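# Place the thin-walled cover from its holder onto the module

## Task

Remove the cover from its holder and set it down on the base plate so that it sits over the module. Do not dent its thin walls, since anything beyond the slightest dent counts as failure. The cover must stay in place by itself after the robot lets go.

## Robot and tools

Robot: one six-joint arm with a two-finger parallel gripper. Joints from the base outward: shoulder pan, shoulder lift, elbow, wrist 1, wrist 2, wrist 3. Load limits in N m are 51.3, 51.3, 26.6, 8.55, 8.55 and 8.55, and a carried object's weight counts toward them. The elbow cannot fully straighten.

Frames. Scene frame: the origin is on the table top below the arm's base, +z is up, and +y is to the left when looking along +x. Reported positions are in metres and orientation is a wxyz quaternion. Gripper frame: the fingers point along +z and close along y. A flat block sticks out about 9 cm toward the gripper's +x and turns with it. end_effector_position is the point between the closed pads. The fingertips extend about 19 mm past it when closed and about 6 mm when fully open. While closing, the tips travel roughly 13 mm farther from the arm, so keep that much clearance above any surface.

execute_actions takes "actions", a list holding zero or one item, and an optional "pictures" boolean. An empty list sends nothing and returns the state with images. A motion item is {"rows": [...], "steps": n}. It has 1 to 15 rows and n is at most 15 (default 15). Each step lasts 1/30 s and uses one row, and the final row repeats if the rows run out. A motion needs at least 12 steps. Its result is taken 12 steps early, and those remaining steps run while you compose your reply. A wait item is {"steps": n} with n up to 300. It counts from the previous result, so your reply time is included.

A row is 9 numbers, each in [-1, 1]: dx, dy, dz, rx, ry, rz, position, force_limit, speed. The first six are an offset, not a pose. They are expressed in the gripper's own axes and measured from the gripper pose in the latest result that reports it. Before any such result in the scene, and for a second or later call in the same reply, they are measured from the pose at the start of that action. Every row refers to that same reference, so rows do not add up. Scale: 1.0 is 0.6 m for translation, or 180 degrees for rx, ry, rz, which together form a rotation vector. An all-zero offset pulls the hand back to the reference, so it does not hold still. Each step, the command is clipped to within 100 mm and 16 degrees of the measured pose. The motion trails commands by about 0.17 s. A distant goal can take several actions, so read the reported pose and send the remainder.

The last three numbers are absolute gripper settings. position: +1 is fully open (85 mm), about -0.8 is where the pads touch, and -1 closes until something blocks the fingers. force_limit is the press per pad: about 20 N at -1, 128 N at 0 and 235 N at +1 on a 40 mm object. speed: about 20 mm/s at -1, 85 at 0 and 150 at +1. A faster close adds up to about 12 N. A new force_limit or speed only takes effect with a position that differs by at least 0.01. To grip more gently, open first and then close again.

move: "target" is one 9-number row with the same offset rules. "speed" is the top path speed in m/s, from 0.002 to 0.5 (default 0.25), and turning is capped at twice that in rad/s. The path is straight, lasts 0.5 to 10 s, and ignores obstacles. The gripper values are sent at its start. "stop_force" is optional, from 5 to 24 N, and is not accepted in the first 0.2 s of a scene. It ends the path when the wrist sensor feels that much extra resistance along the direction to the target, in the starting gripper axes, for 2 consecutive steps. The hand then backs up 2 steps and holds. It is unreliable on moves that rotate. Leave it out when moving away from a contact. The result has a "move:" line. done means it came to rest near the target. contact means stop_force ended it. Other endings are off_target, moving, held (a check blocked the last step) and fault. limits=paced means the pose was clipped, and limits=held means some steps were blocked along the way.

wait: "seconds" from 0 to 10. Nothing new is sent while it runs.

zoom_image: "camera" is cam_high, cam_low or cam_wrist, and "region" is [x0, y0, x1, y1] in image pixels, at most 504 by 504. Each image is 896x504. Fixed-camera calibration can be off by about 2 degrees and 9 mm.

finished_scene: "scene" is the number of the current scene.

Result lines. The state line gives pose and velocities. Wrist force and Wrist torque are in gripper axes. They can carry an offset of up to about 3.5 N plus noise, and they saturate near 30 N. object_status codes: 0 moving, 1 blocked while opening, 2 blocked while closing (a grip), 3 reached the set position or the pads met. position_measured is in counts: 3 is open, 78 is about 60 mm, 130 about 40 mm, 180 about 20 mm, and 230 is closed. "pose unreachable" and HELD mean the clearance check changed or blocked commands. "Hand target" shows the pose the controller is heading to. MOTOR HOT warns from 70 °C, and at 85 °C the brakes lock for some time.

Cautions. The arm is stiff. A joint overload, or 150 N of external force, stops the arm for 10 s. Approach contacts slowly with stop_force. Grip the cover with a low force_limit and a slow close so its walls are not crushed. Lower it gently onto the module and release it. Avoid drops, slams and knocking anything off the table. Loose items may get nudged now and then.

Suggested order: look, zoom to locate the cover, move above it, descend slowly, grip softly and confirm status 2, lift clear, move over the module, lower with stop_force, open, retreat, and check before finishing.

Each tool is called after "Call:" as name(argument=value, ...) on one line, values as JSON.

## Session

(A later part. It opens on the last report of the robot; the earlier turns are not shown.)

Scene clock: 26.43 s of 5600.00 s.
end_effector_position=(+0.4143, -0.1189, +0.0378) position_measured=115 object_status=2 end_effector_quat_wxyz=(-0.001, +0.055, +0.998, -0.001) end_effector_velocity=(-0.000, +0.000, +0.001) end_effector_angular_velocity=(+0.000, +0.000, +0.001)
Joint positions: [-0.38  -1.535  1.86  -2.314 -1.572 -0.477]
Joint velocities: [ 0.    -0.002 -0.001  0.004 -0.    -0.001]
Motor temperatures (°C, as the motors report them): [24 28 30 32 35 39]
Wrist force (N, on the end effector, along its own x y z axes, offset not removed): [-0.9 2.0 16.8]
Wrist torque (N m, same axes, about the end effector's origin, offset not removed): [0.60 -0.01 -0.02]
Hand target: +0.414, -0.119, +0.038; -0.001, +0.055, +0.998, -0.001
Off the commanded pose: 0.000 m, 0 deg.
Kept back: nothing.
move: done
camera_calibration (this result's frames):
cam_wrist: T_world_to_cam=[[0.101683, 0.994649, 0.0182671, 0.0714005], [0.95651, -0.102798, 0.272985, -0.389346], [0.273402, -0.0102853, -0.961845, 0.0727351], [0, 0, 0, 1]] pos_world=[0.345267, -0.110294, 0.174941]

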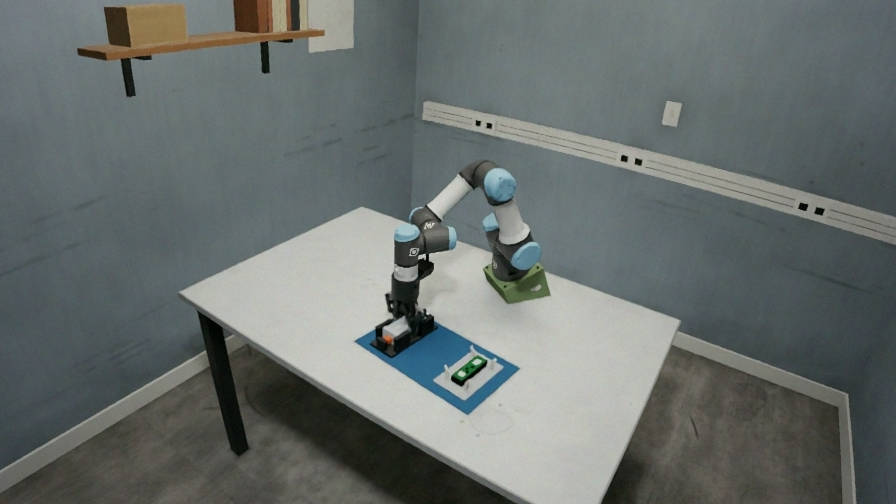

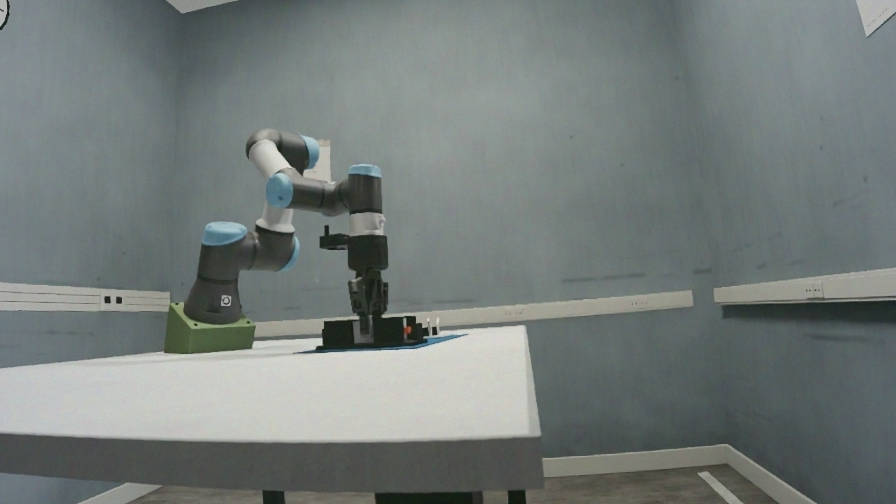

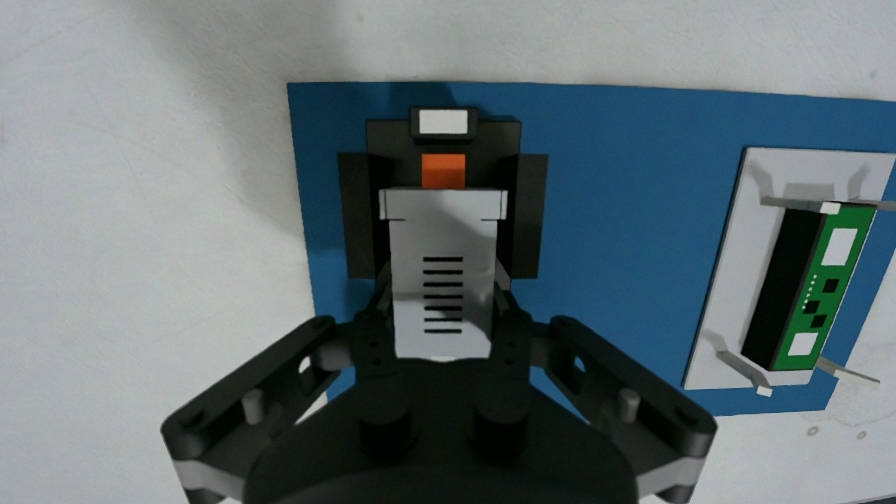

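Call:
move(target=[0,0,0,0,0,0,-0.98,-0.39,-1])

Call:
move(target=[0,0,-0.006,0,0,0,-0.98,-0.39,-1], speed=0.005)

Scene clock: 27.43 s of 5600.00 s.
end_effector_position=(+0.4143, -0.1189, +0.0378) position_measured=118 object_status=2 end_effector_quat_wxyz=(-0.001, +0.055, +0.998, -0.001) end_effector_velocity=(+0.000, +0.000, +0.000) end_effector_angular_velocity=(+0.001, -0.001, +0.001)
Joint positions: [-0.38  -1.535  1.86  -2.314 -1.572 -0.477]
Joint velocities: [ 0.     0.    -0.001 -0.     0.001 -0.001]
Motor temperatures (°C, as the motors report them): [24 28 30 32 35 39]
Wrist force (N, on the end effector, along its own x y z axes, offset not removed): [1.1 2.9 7.2]
Wrist torque (N m, same axes, about the end effector's origin, offset not removed): [0.48 0.12 -0.08]
Hand target: +0.414, -0.119, +0.038; -0.001, +0.055, +0.998, -0.001
Off the commanded pose: 0.000 m, 0 deg.
Kept back: nothing.
move: done
camera_calibration (this result's frames):
cam_wrist: T_world_to_cam=[[0.101681, 0.994651, 0.0181894, 0.0714203], [0.956472, -0.102773, 0.273127, -0.389378], [0.273536, -0.0103741, -0.961806, 0.0727126], [0, 0, 0, 1]] pos_world=[0.345278, -0.110301, 0.174986]

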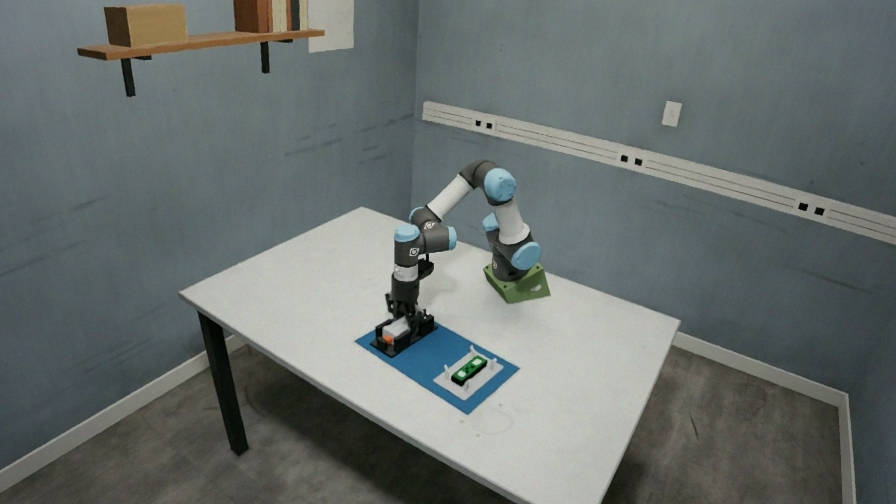

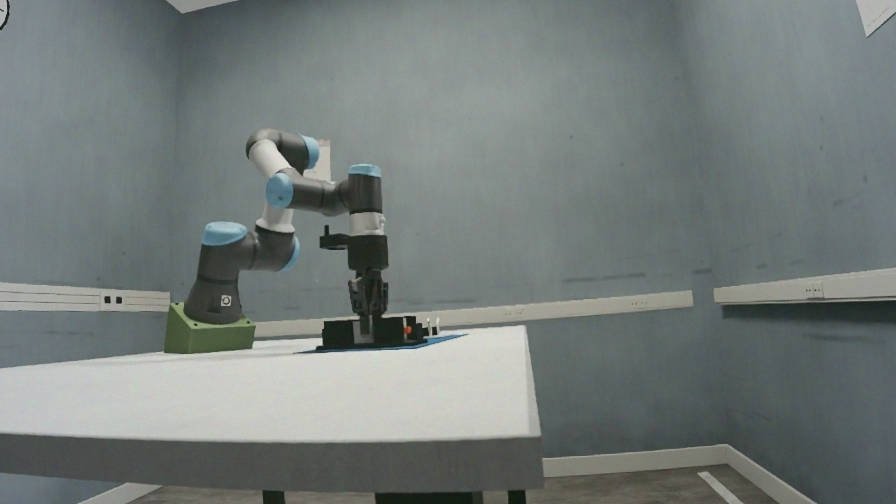

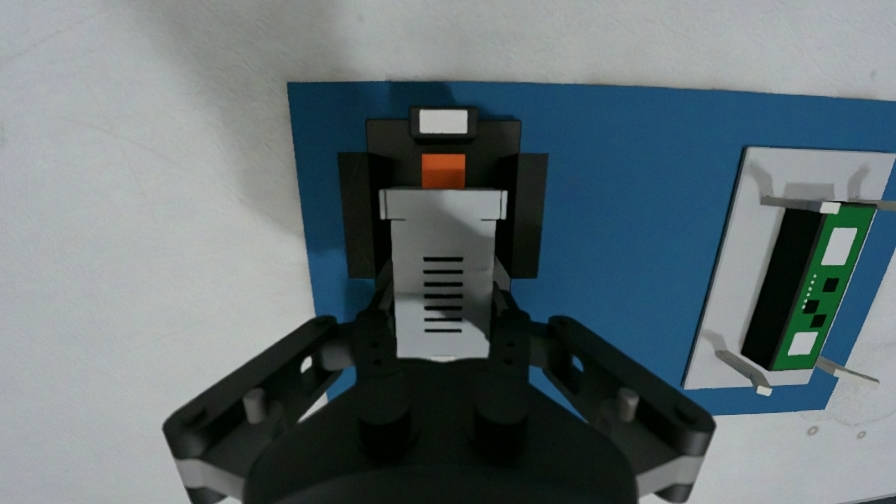

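Scene clock: 28.37 s of 5600.00 s.
end_effector_position=(+0.4143, -0.1189, +0.0413) position_measured=118 object_status=2 end_effector_quat_wxyz=(-0.001, +0.055, +0.998, -0.001) end_effector_velocity=(-0.000, +0.000, +0.001) end_effector_angular_velocity=(+0.001, +0.000, +0.001)
Joint positions: [-0.38  -1.545  1.854 -2.298 -1.572 -0.477]
Joint velocities: [-0.    -0.002 -0.002  0.005  0.    -0.001]
Motor temperatures (°C, as the motors report them): [24 28 30 32 35 39]
Wrist force (N, on the end effector, along its own x y z axes, offset not removed): [-2.5 2.2 15.6]
Wrist torque (N m, same axes, about the end effector's origin, offset not removed): [0.46 0.28 0.06]
Hand target: +0.414, -0.119, +0.041; -0.001, +0.055, +0.998, -0.001
Off the commanded pose: 0.000 m, 0 deg.
Kept back: nothing.
move: done
camera_calibration (this result's frames):
cam_wrist: T_world_to_cam=[[0.10168, 0.994651, 0.018183, 0.0713567], [0.956469, -0.10277, 0.273138, -0.390334], [0.273546, -0.0103813, -0.961803, 0.0760733], [0, 0, 0, 1]] pos_world=[0.345277, -0.1103, 0.178485]

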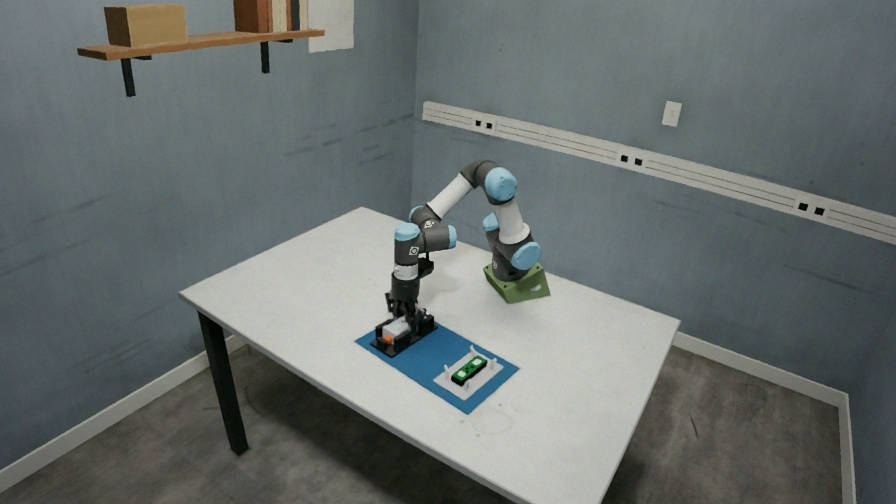

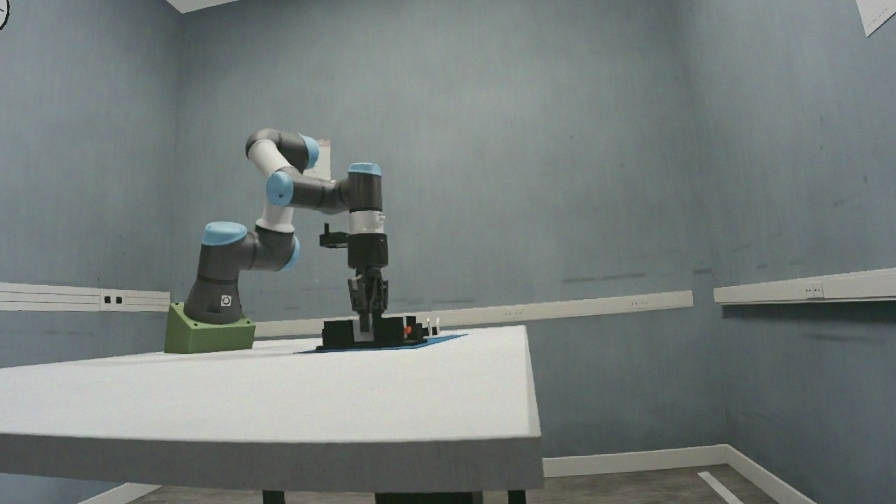

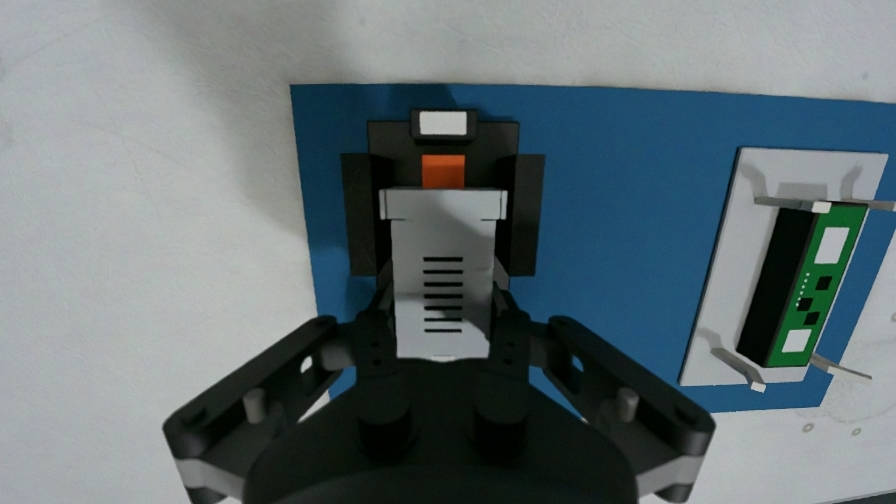

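It's coming now.

Call:
move(target=[0,0,-0.04,0,0,0,-0.98,-0.39,-1], speed=0.012)

Scene clock: 30.93 s of 5600.00 s.
end_effector_position=(+0.4143, -0.1189, +0.0651) position_measured=118 object_status=2 end_effector_quat_wxyz=(-0.001, +0.055, +0.998, -0.001) end_effector_velocity=(-0.000, +0.000, +0.002) end_effector_angular_velocity=(+0.001, +0.002, -0.001)
Joint positions: [-0.38  -1.608  1.812 -2.193 -1.572 -0.477]
Joint velocities: [ 0.    -0.005 -0.005  0.012 -0.     0.001]
Motor temperatures (°C, as the motors report them): [24 28 30 32 35 39]
Wrist force (N, on the end effector, along its own x y z axes, offset not removed): [-1.0 1.4 2.3]
Wrist torque (N m, same axes, about the end effector's origin, offset not removed): [0.30 0.13 -0.01]
Hand target: +0.414, -0.119, +0.065; -0.001, +0.055, +0.998, -0.001
Off the commanded pose: 0.000 m, 0 deg.
Kept back: nothing.
move: done
camera_calibration (this result's frames):
cam_wrist: T_world_to_cam=[[0.101646, 0.994654, 0.0181858, 0.0709024], [0.956453, -0.102737, 0.273208, -0.396833], [0.273615, -0.0103765, -0.961783, 0.0988984], [0, 0, 0, 1]] pos_world=[0.345285, -0.110267, 0.202247]

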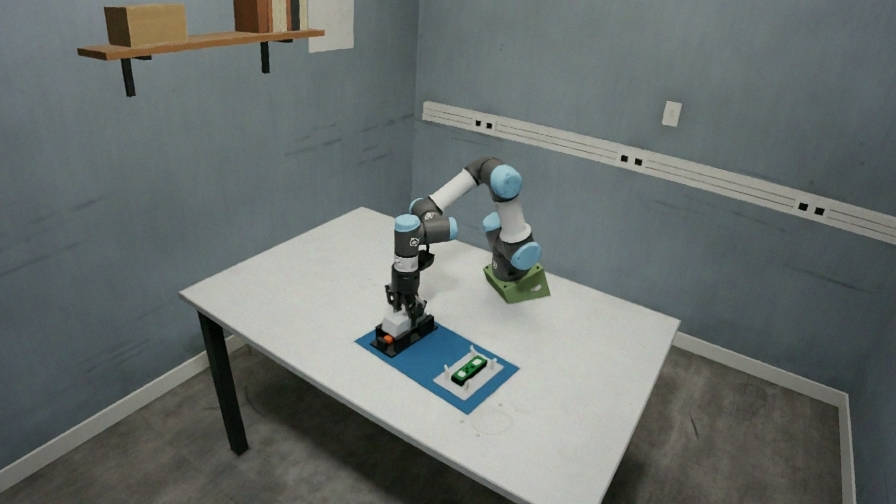

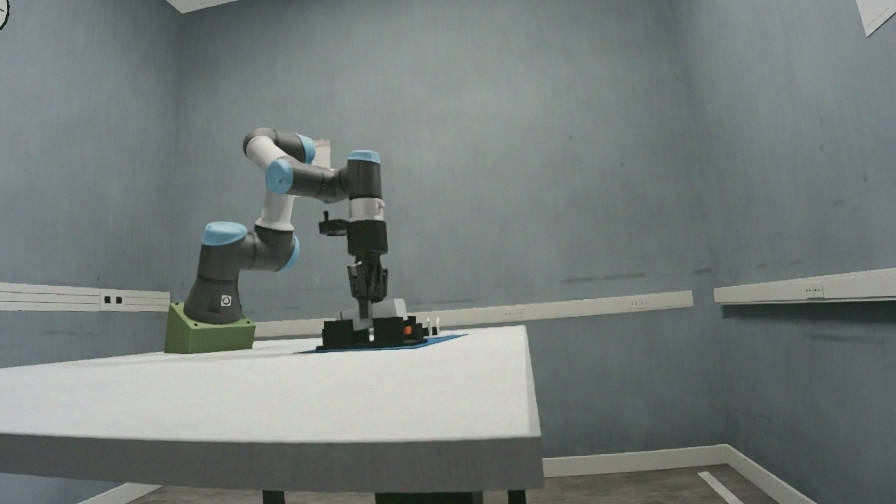

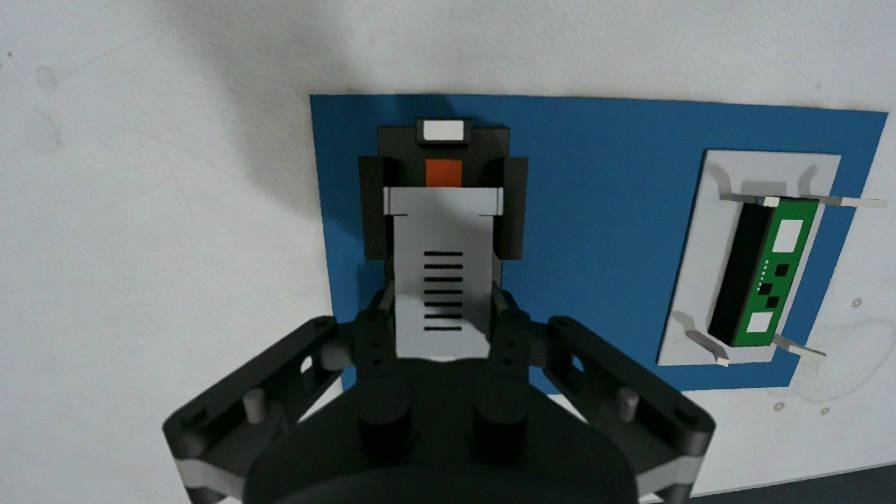

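Call:
move(target=[0,0,-0.065,0,0,0,-0.98,-0.39,-1], speed=0.1)

Call:
zoom_image(camera="cam_low", region=[290, 240, 480, 365])

Call:
move(target=[0,0.38,0,0,0,0,-0.98,-0.39,-1], speed=0.2)

Call:
zoom_image(camera="cam_low", region=[340, 250, 480, 350])

Scene clock: 32.87 s of 5600.00 s.
end_effector_position=(+0.4143, -0.1189, +0.1039) position_measured=118 object_status=2 end_effector_quat_wxyz=(-0.001, +0.055, +0.998, -0.001) end_effector_velocity=(-0.000, -0.000, +0.002) end_effector_angular_velocity=(+0.000, +0.003, -0.000)
Joint positions: [-0.38  -1.691  1.72  -2.018 -1.573 -0.477]
Joint velocities: [-0.001 -0.001 -0.009  0.012 -0.001 -0.   ]
Motor temperatures (°C, as the motors report them): [24 28 30 32 35 39]
Wrist force (N, on the end effector, along its own x y z axes, offset not removed): [-0.4 0.5 1.6]
Wrist torque (N m, same axes, about the end effector's origin, offset not removed): [0.21 0.08 0.09]
Hand target: +0.414, -0.119, +0.104; -0.001, +0.055, +0.998, -0.001
Off the commanded pose: 0.000 m, 0 deg.
Kept back: nothing.
move: done
camera_calibration (this result's frames):
cam_wrist: T_world_to_cam=[[0.101627, 0.994661, 0.0179489, 0.0702265], [0.956446, -0.102654, 0.273266, -0.407414], [0.273649, -0.010604, -0.961771, 0.136174], [0, 0, 0, 1]] pos_world=[0.345268, -0.11023, 0.24104]

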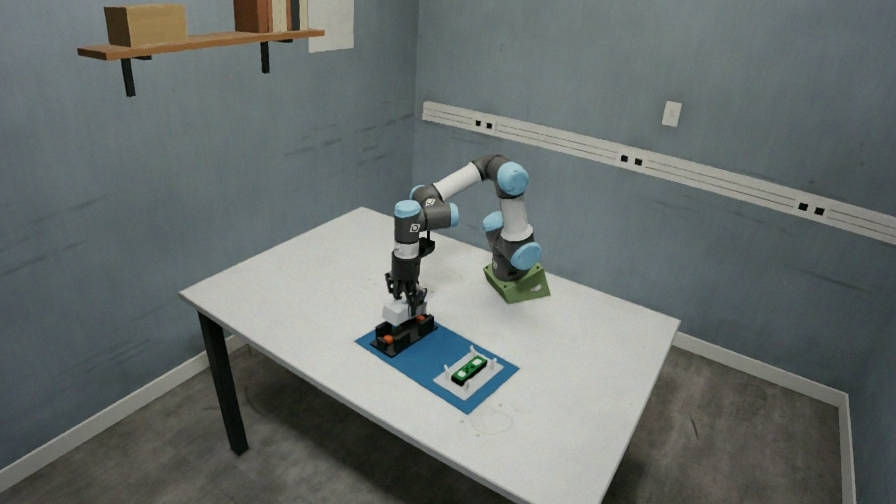

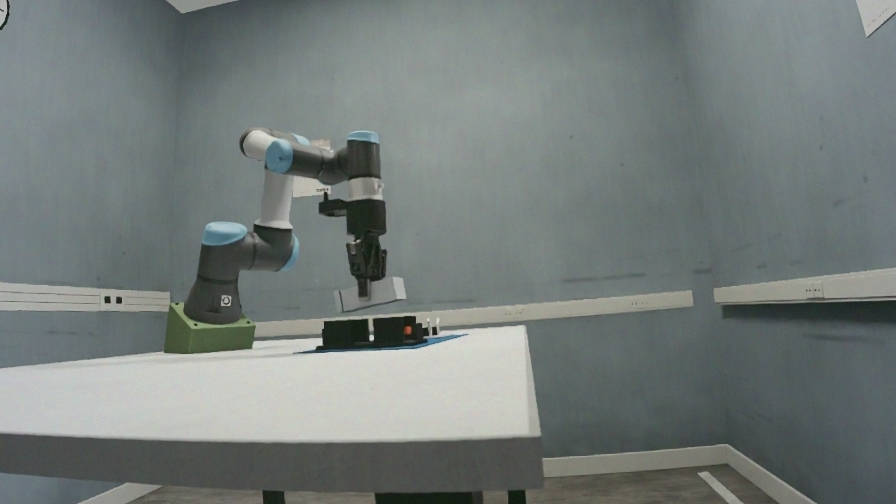

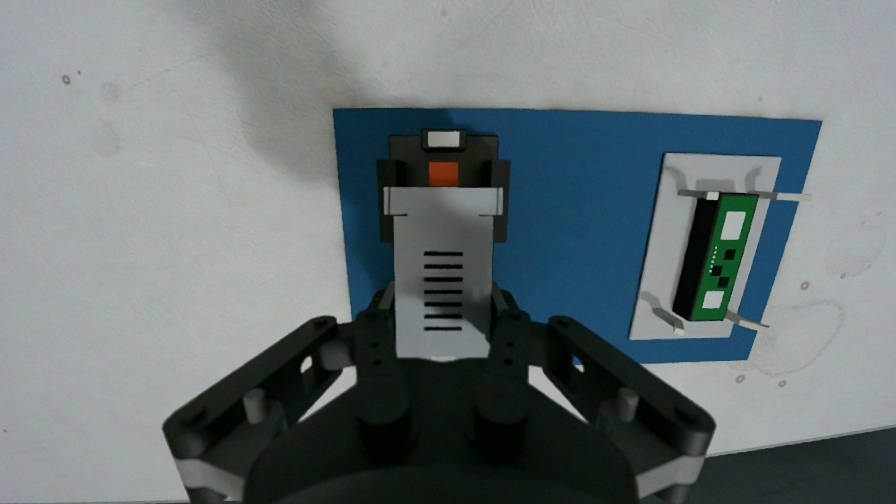

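Region (290, 240, 480, 365) of cam_low's 896x504 image, scaled by 2.653, with more detail than that image has; it fills the top 332 rows of this view, and the rest is white.

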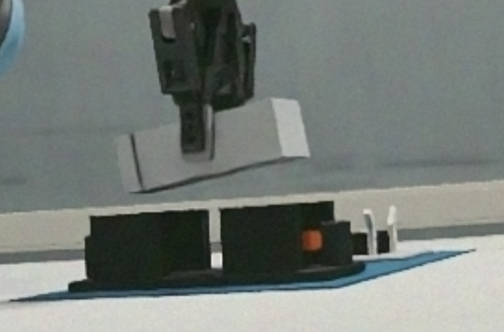

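Scene clock: 34.57 s of 5600.00 s.
end_effector_position=(+0.4395, +0.1074, +0.1039) position_measured=118 object_status=2 end_effector_quat_wxyz=(+0.000, +0.055, +0.998, -0.001) end_effector_velocity=(+0.001, +0.002, +0.000) end_effector_angular_velocity=(-0.003, +0.004, -0.002)
Joint positions: [ 0.368 -1.334  1.502 -2.053 -1.852  0.226]
Joint velocities: [ 0.007  0.013 -0.021  0.014 -0.004  0.01 ]
Motor temperatures (°C, as the motors report them): [24 28 30 32 35 39]
Wrist force (N, on the end effector, along its own x y z axes, offset not removed): [-2.0 1.5 2.7]
Wrist torque (N m, same axes, about the end effector's origin, offset not removed): [0.36 0.40 -0.09]
Hand target: +0.440, +0.108, +0.104; -0.000, +0.055, +0.998, -0.001
Off the commanded pose: 0.000 m, 0 deg.
Kept back: nothing.
move: done
camera_calibration (this result's frames):
cam_wrist: T_world_to_cam=[[0.101582, 0.994655, 0.018493, -0.157401], [0.956063, -0.102746, 0.274566, -0.408192], [0.274998, -0.0102106, -0.961391, 0.130972], [0, 0, 0, 1]] pos_world=[0.37023, 0.115957, 0.240901]

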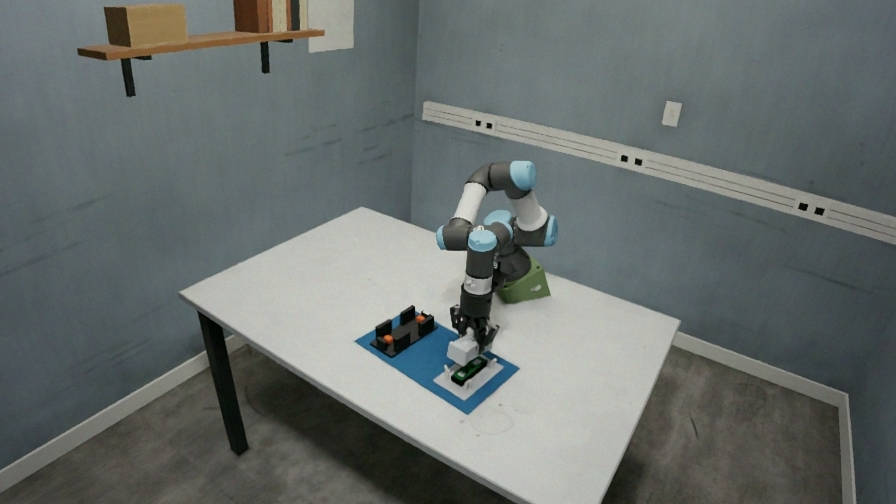

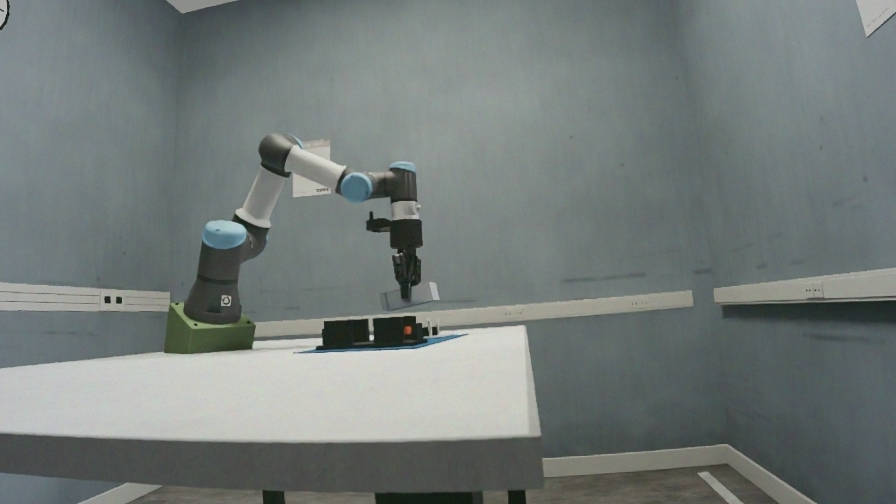

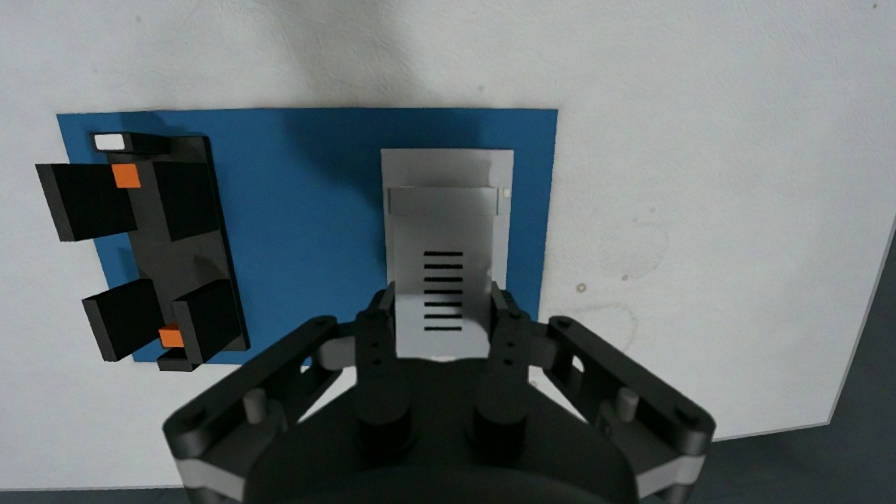

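Region (340, 250, 480, 350) of cam_low's 896x504 image, scaled by 3.600, with more detail than that image has; it fills the top 360 rows of this view, and the rest is white.

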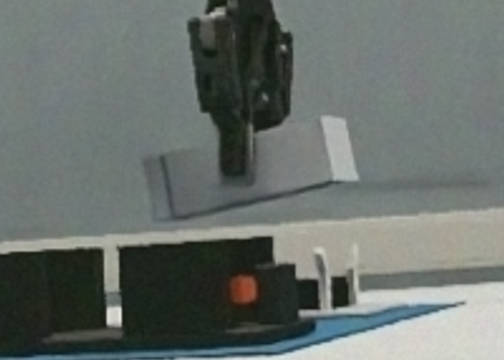

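Call:
move(target=[0,0.005,0.04,0,0.057,0,-0.98,-0.39,-1], speed=0.08)

Call:
zoom_image(camera="cam_low", region=[340, 250, 480, 350])

Call:
zoom_image(camera="cam_wrist", region=[343, 130, 543, 300])

Scene clock: 36.40 s of 5600.00 s.
end_effector_position=(+0.4398, +0.1103, +0.0800) position_measured=118 object_status=2 end_effector_quat_wxyz=(-0.089, +0.055, +0.995, +0.004) end_effector_velocity=(+0.000, +0.000, -0.001) end_effector_angular_velocity=(-0.000, +0.013, +0.000)
Joint positions: [ 0.33  -1.158  1.239 -1.798 -1.802  0.234]
Joint velocities: [-0.002  0.017 -0.027  0.024  0.002  0.001]
Motor temperatures (°C, as the motors report them): [24 28 30 32 35 39]
Wrist force (N, on the end effector, along its own x y z axes, offset not removed): [-0.5 2.7 2.6]
Wrist torque (N m, same axes, about the end effector's origin, offset not removed): [0.50 0.10 -0.02]
Hand target: +0.440, +0.110, +0.080; -0.089, +0.055, +0.994, +0.004
Off the commanded pose: 0.000 m, 0 deg.
Kept back: nothing.
move: done
camera_calibration (this result's frames):
cam_wrist: T_world_to_cam=[[0.10497, 0.994278, 0.0198037, -0.161488], [0.989246, -0.106437, 0.100314, -0.401864], [0.101848, 0.00906076, -0.994759, 0.184667], [0, 0, 0, 1]] pos_world=[0.395686, 0.116118, 0.22721]

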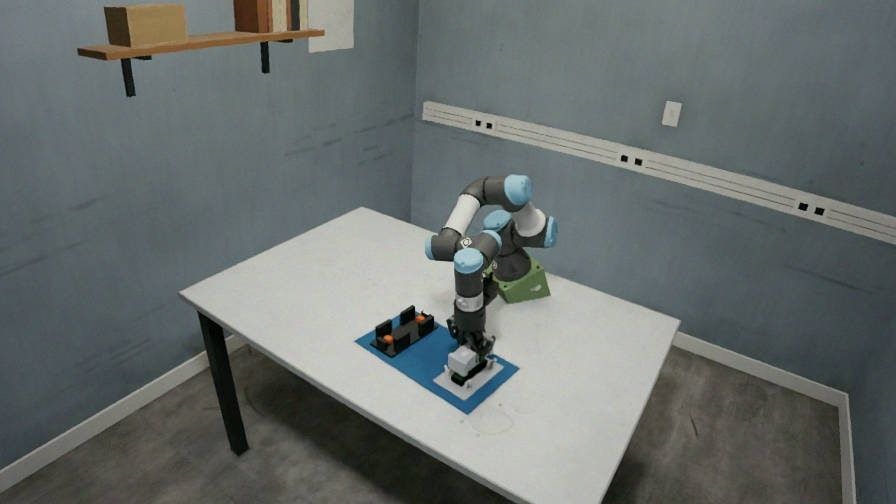

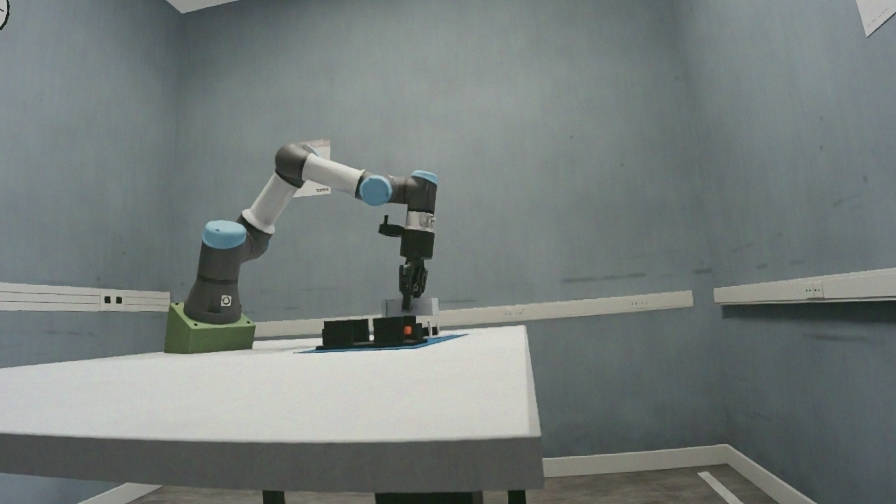

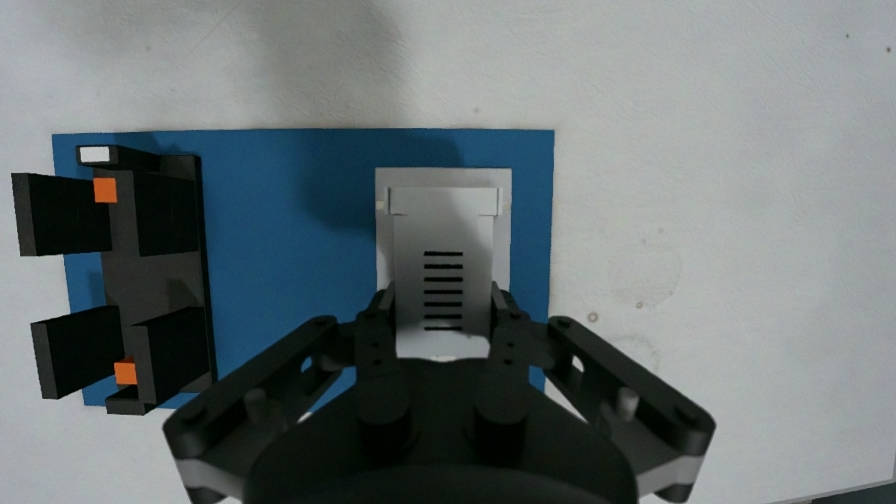

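Region (340, 250, 480, 350) of cam_low's 896x504 image, scaled by 3.600, with more detail than that image has; it fills the top 360 rows of this view, and the rest is white.

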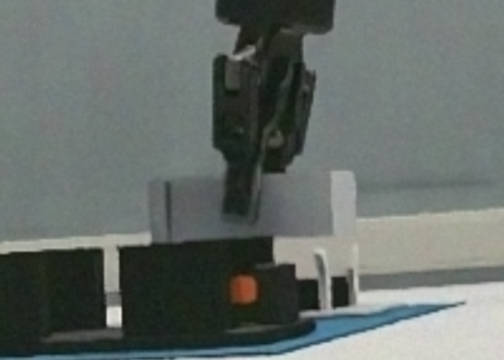

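Region (343, 130, 543, 300) of cam_wrist's 896x504 image, scaled by 2.520, with more detail than that image has; it fills the top 428 rows of this view, and the rest is white.

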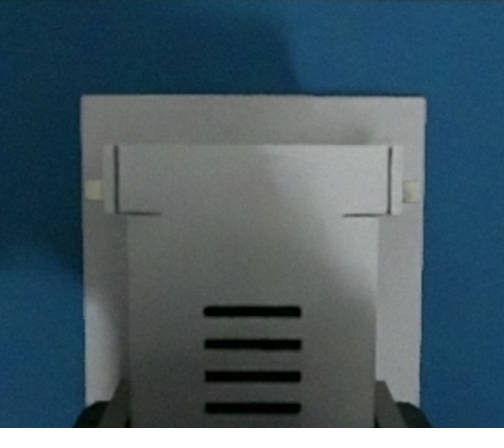

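Call:
move(target=[-0.011,0,0.0607,0,0,0,-0.98,-0.39,-1], speed=0.025, stop_force=6)

Call:
move(target=[-0.0045,0,0.025,0,0,0,-0.98,-0.39,-1], speed=0.006, stop_force=7)

Call:
zoom_image(camera="cam_high", region=[410, 310, 530, 420])

Scene clock: 38.80 s of 5600.00 s.
end_effector_position=(+0.4398, +0.1103, +0.0432) position_measured=118 object_status=2 end_effector_quat_wxyz=(-0.089, +0.055, +0.995, +0.004) end_effector_velocity=(+0.000, -0.000, -0.002) end_effector_angular_velocity=(-0.000, -0.001, -0.000)
Joint positions: [ 0.306 -1.1    1.315 -1.937 -1.799  0.209]
Joint velocities: [-0.001  0.002  0.004 -0.008 -0.    -0.001]
Motor temperatures (°C, as the motors report them): [24 28 30 32 35 39]
Wrist force (N, on the end effector, along its own x y z axes, offset not removed): [1.3 1.0 0.8]
Wrist torque (N m, same axes, about the end effector's origin, offset not removed): [0.33 -0.29 -0.10]
Hand target: +0.440, +0.110, +0.043; -0.089, +0.055, +0.995, +0.004
Off the commanded pose: 0.000 m, 0 deg.
Kept back: nothing.
move: done
camera_calibration (this result's frames):
cam_wrist: T_world_to_cam=[[0.104968, 0.994279, 0.0197601, -0.160763], [0.989255, -0.10643, 0.100237, -0.398236], [0.101766, 0.00902609, -0.994767, 0.148058], [0, 0, 0, 1]] pos_world=[0.395765, 0.116123, 0.190378]

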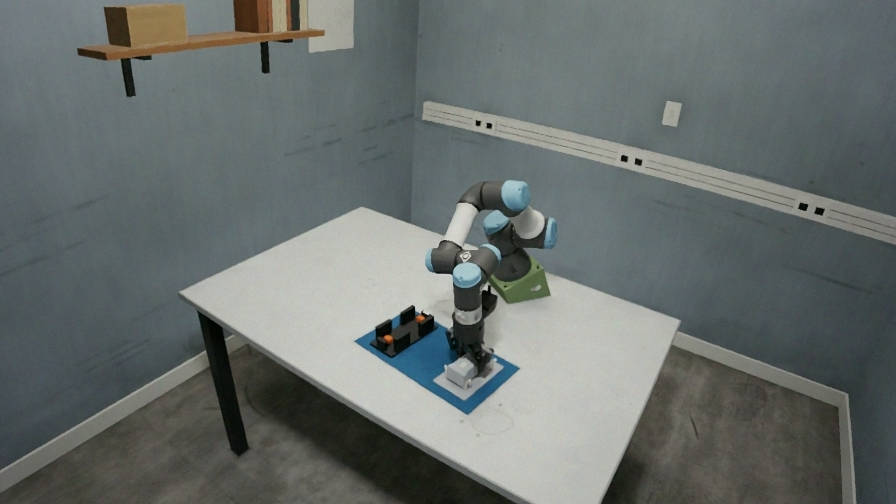

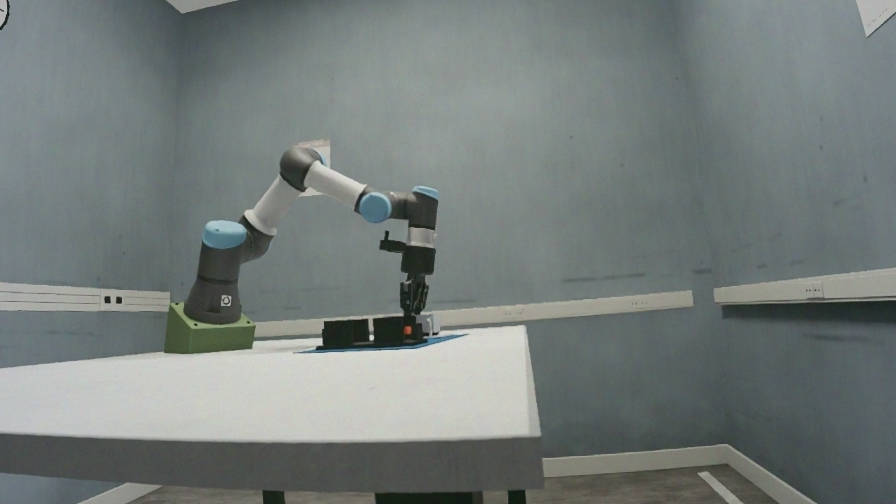

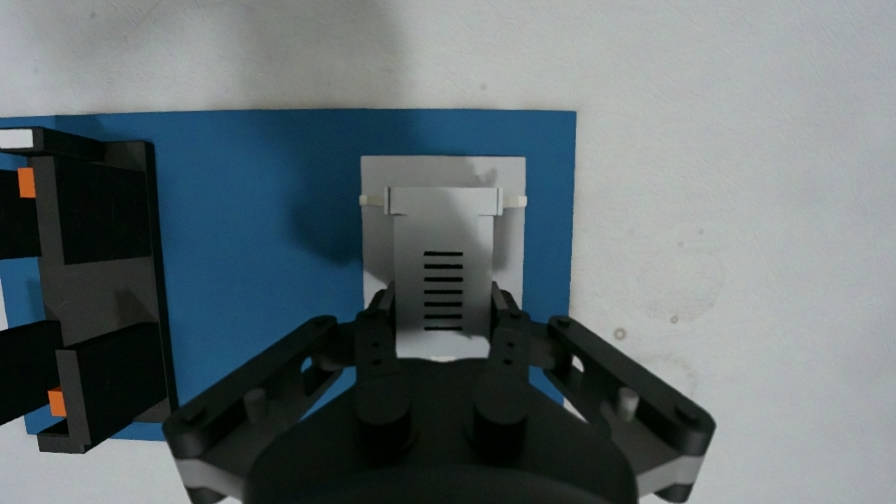

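Scene clock: 40.83 s of 5600.00 s.
end_effector_position=(+0.4398, +0.1103, +0.0332) position_measured=118 object_status=2 end_effector_quat_wxyz=(-0.089, +0.055, +0.995, +0.004) end_effector_velocity=(-0.001, +0.000, +0.002) end_effector_angular_velocity=(+0.001, +0.004, +0.002)
Joint positions: [ 0.3   -1.082  1.33  -1.972 -1.798  0.203]
Joint velocities: [ 0.001 -0.003 -0.004  0.01   0.001 -0.   ]
Motor temperatures (°C, as the motors report them): [24 28 30 32 35 39]
Wrist force (N, on the end effector, along its own x y z axes, offset not removed): [1.8 1.6 -8.6]
Wrist torque (N m, same axes, about the end effector's origin, offset not removed): [0.36 -0.41 0.07]
Hand target: +0.440, +0.110, +0.034; -0.089, +0.055, +0.995, +0.004
Off the commanded pose: 0.005 m, 0 deg.
Kept back: nothing.
move: contact
camera_calibration (this result's frames):
cam_wrist: T_world_to_cam=[[0.104806, 0.994296, 0.0197739, -0.160464], [0.989293, -0.106268, 0.100028, -0.397245], [0.101559, 0.00907866, -0.994788, 0.138237], [0, 0, 0, 1]] pos_world=[0.39577, 0.116079, 0.180426]

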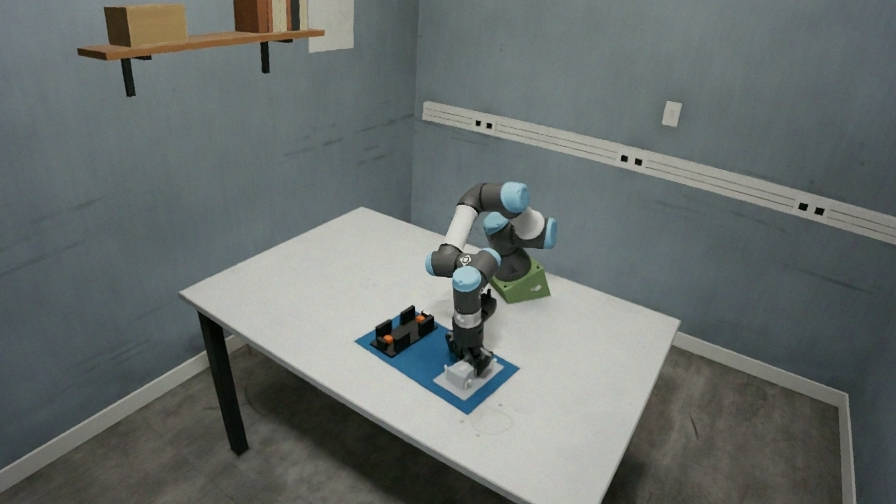

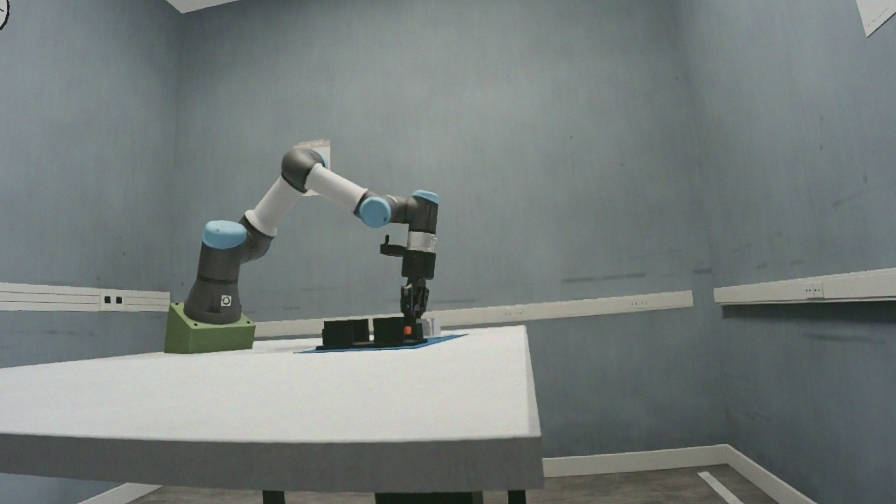

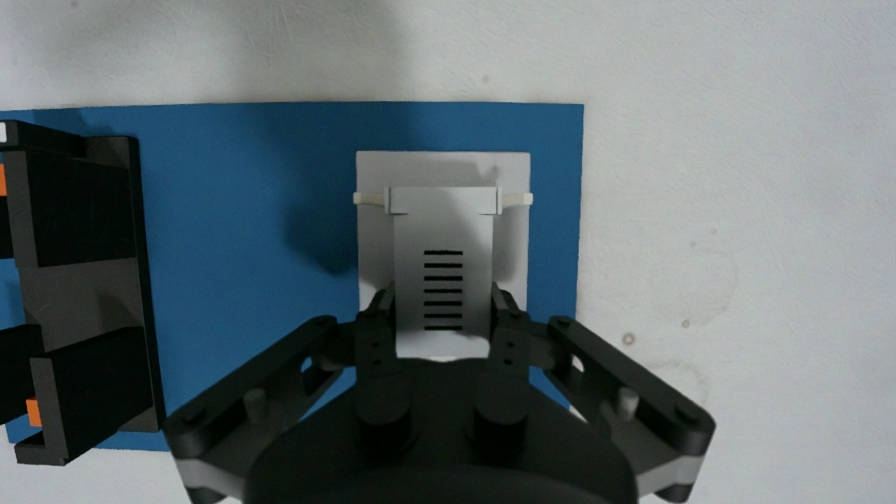

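Region (410, 310, 530, 420) of cam_high's 896x504 image, scaled by 4.200, with more detail than that image has; it fills the top 462 rows of this view, and the rest is white.

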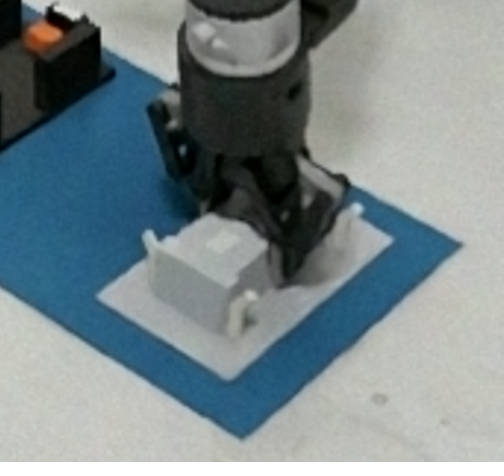

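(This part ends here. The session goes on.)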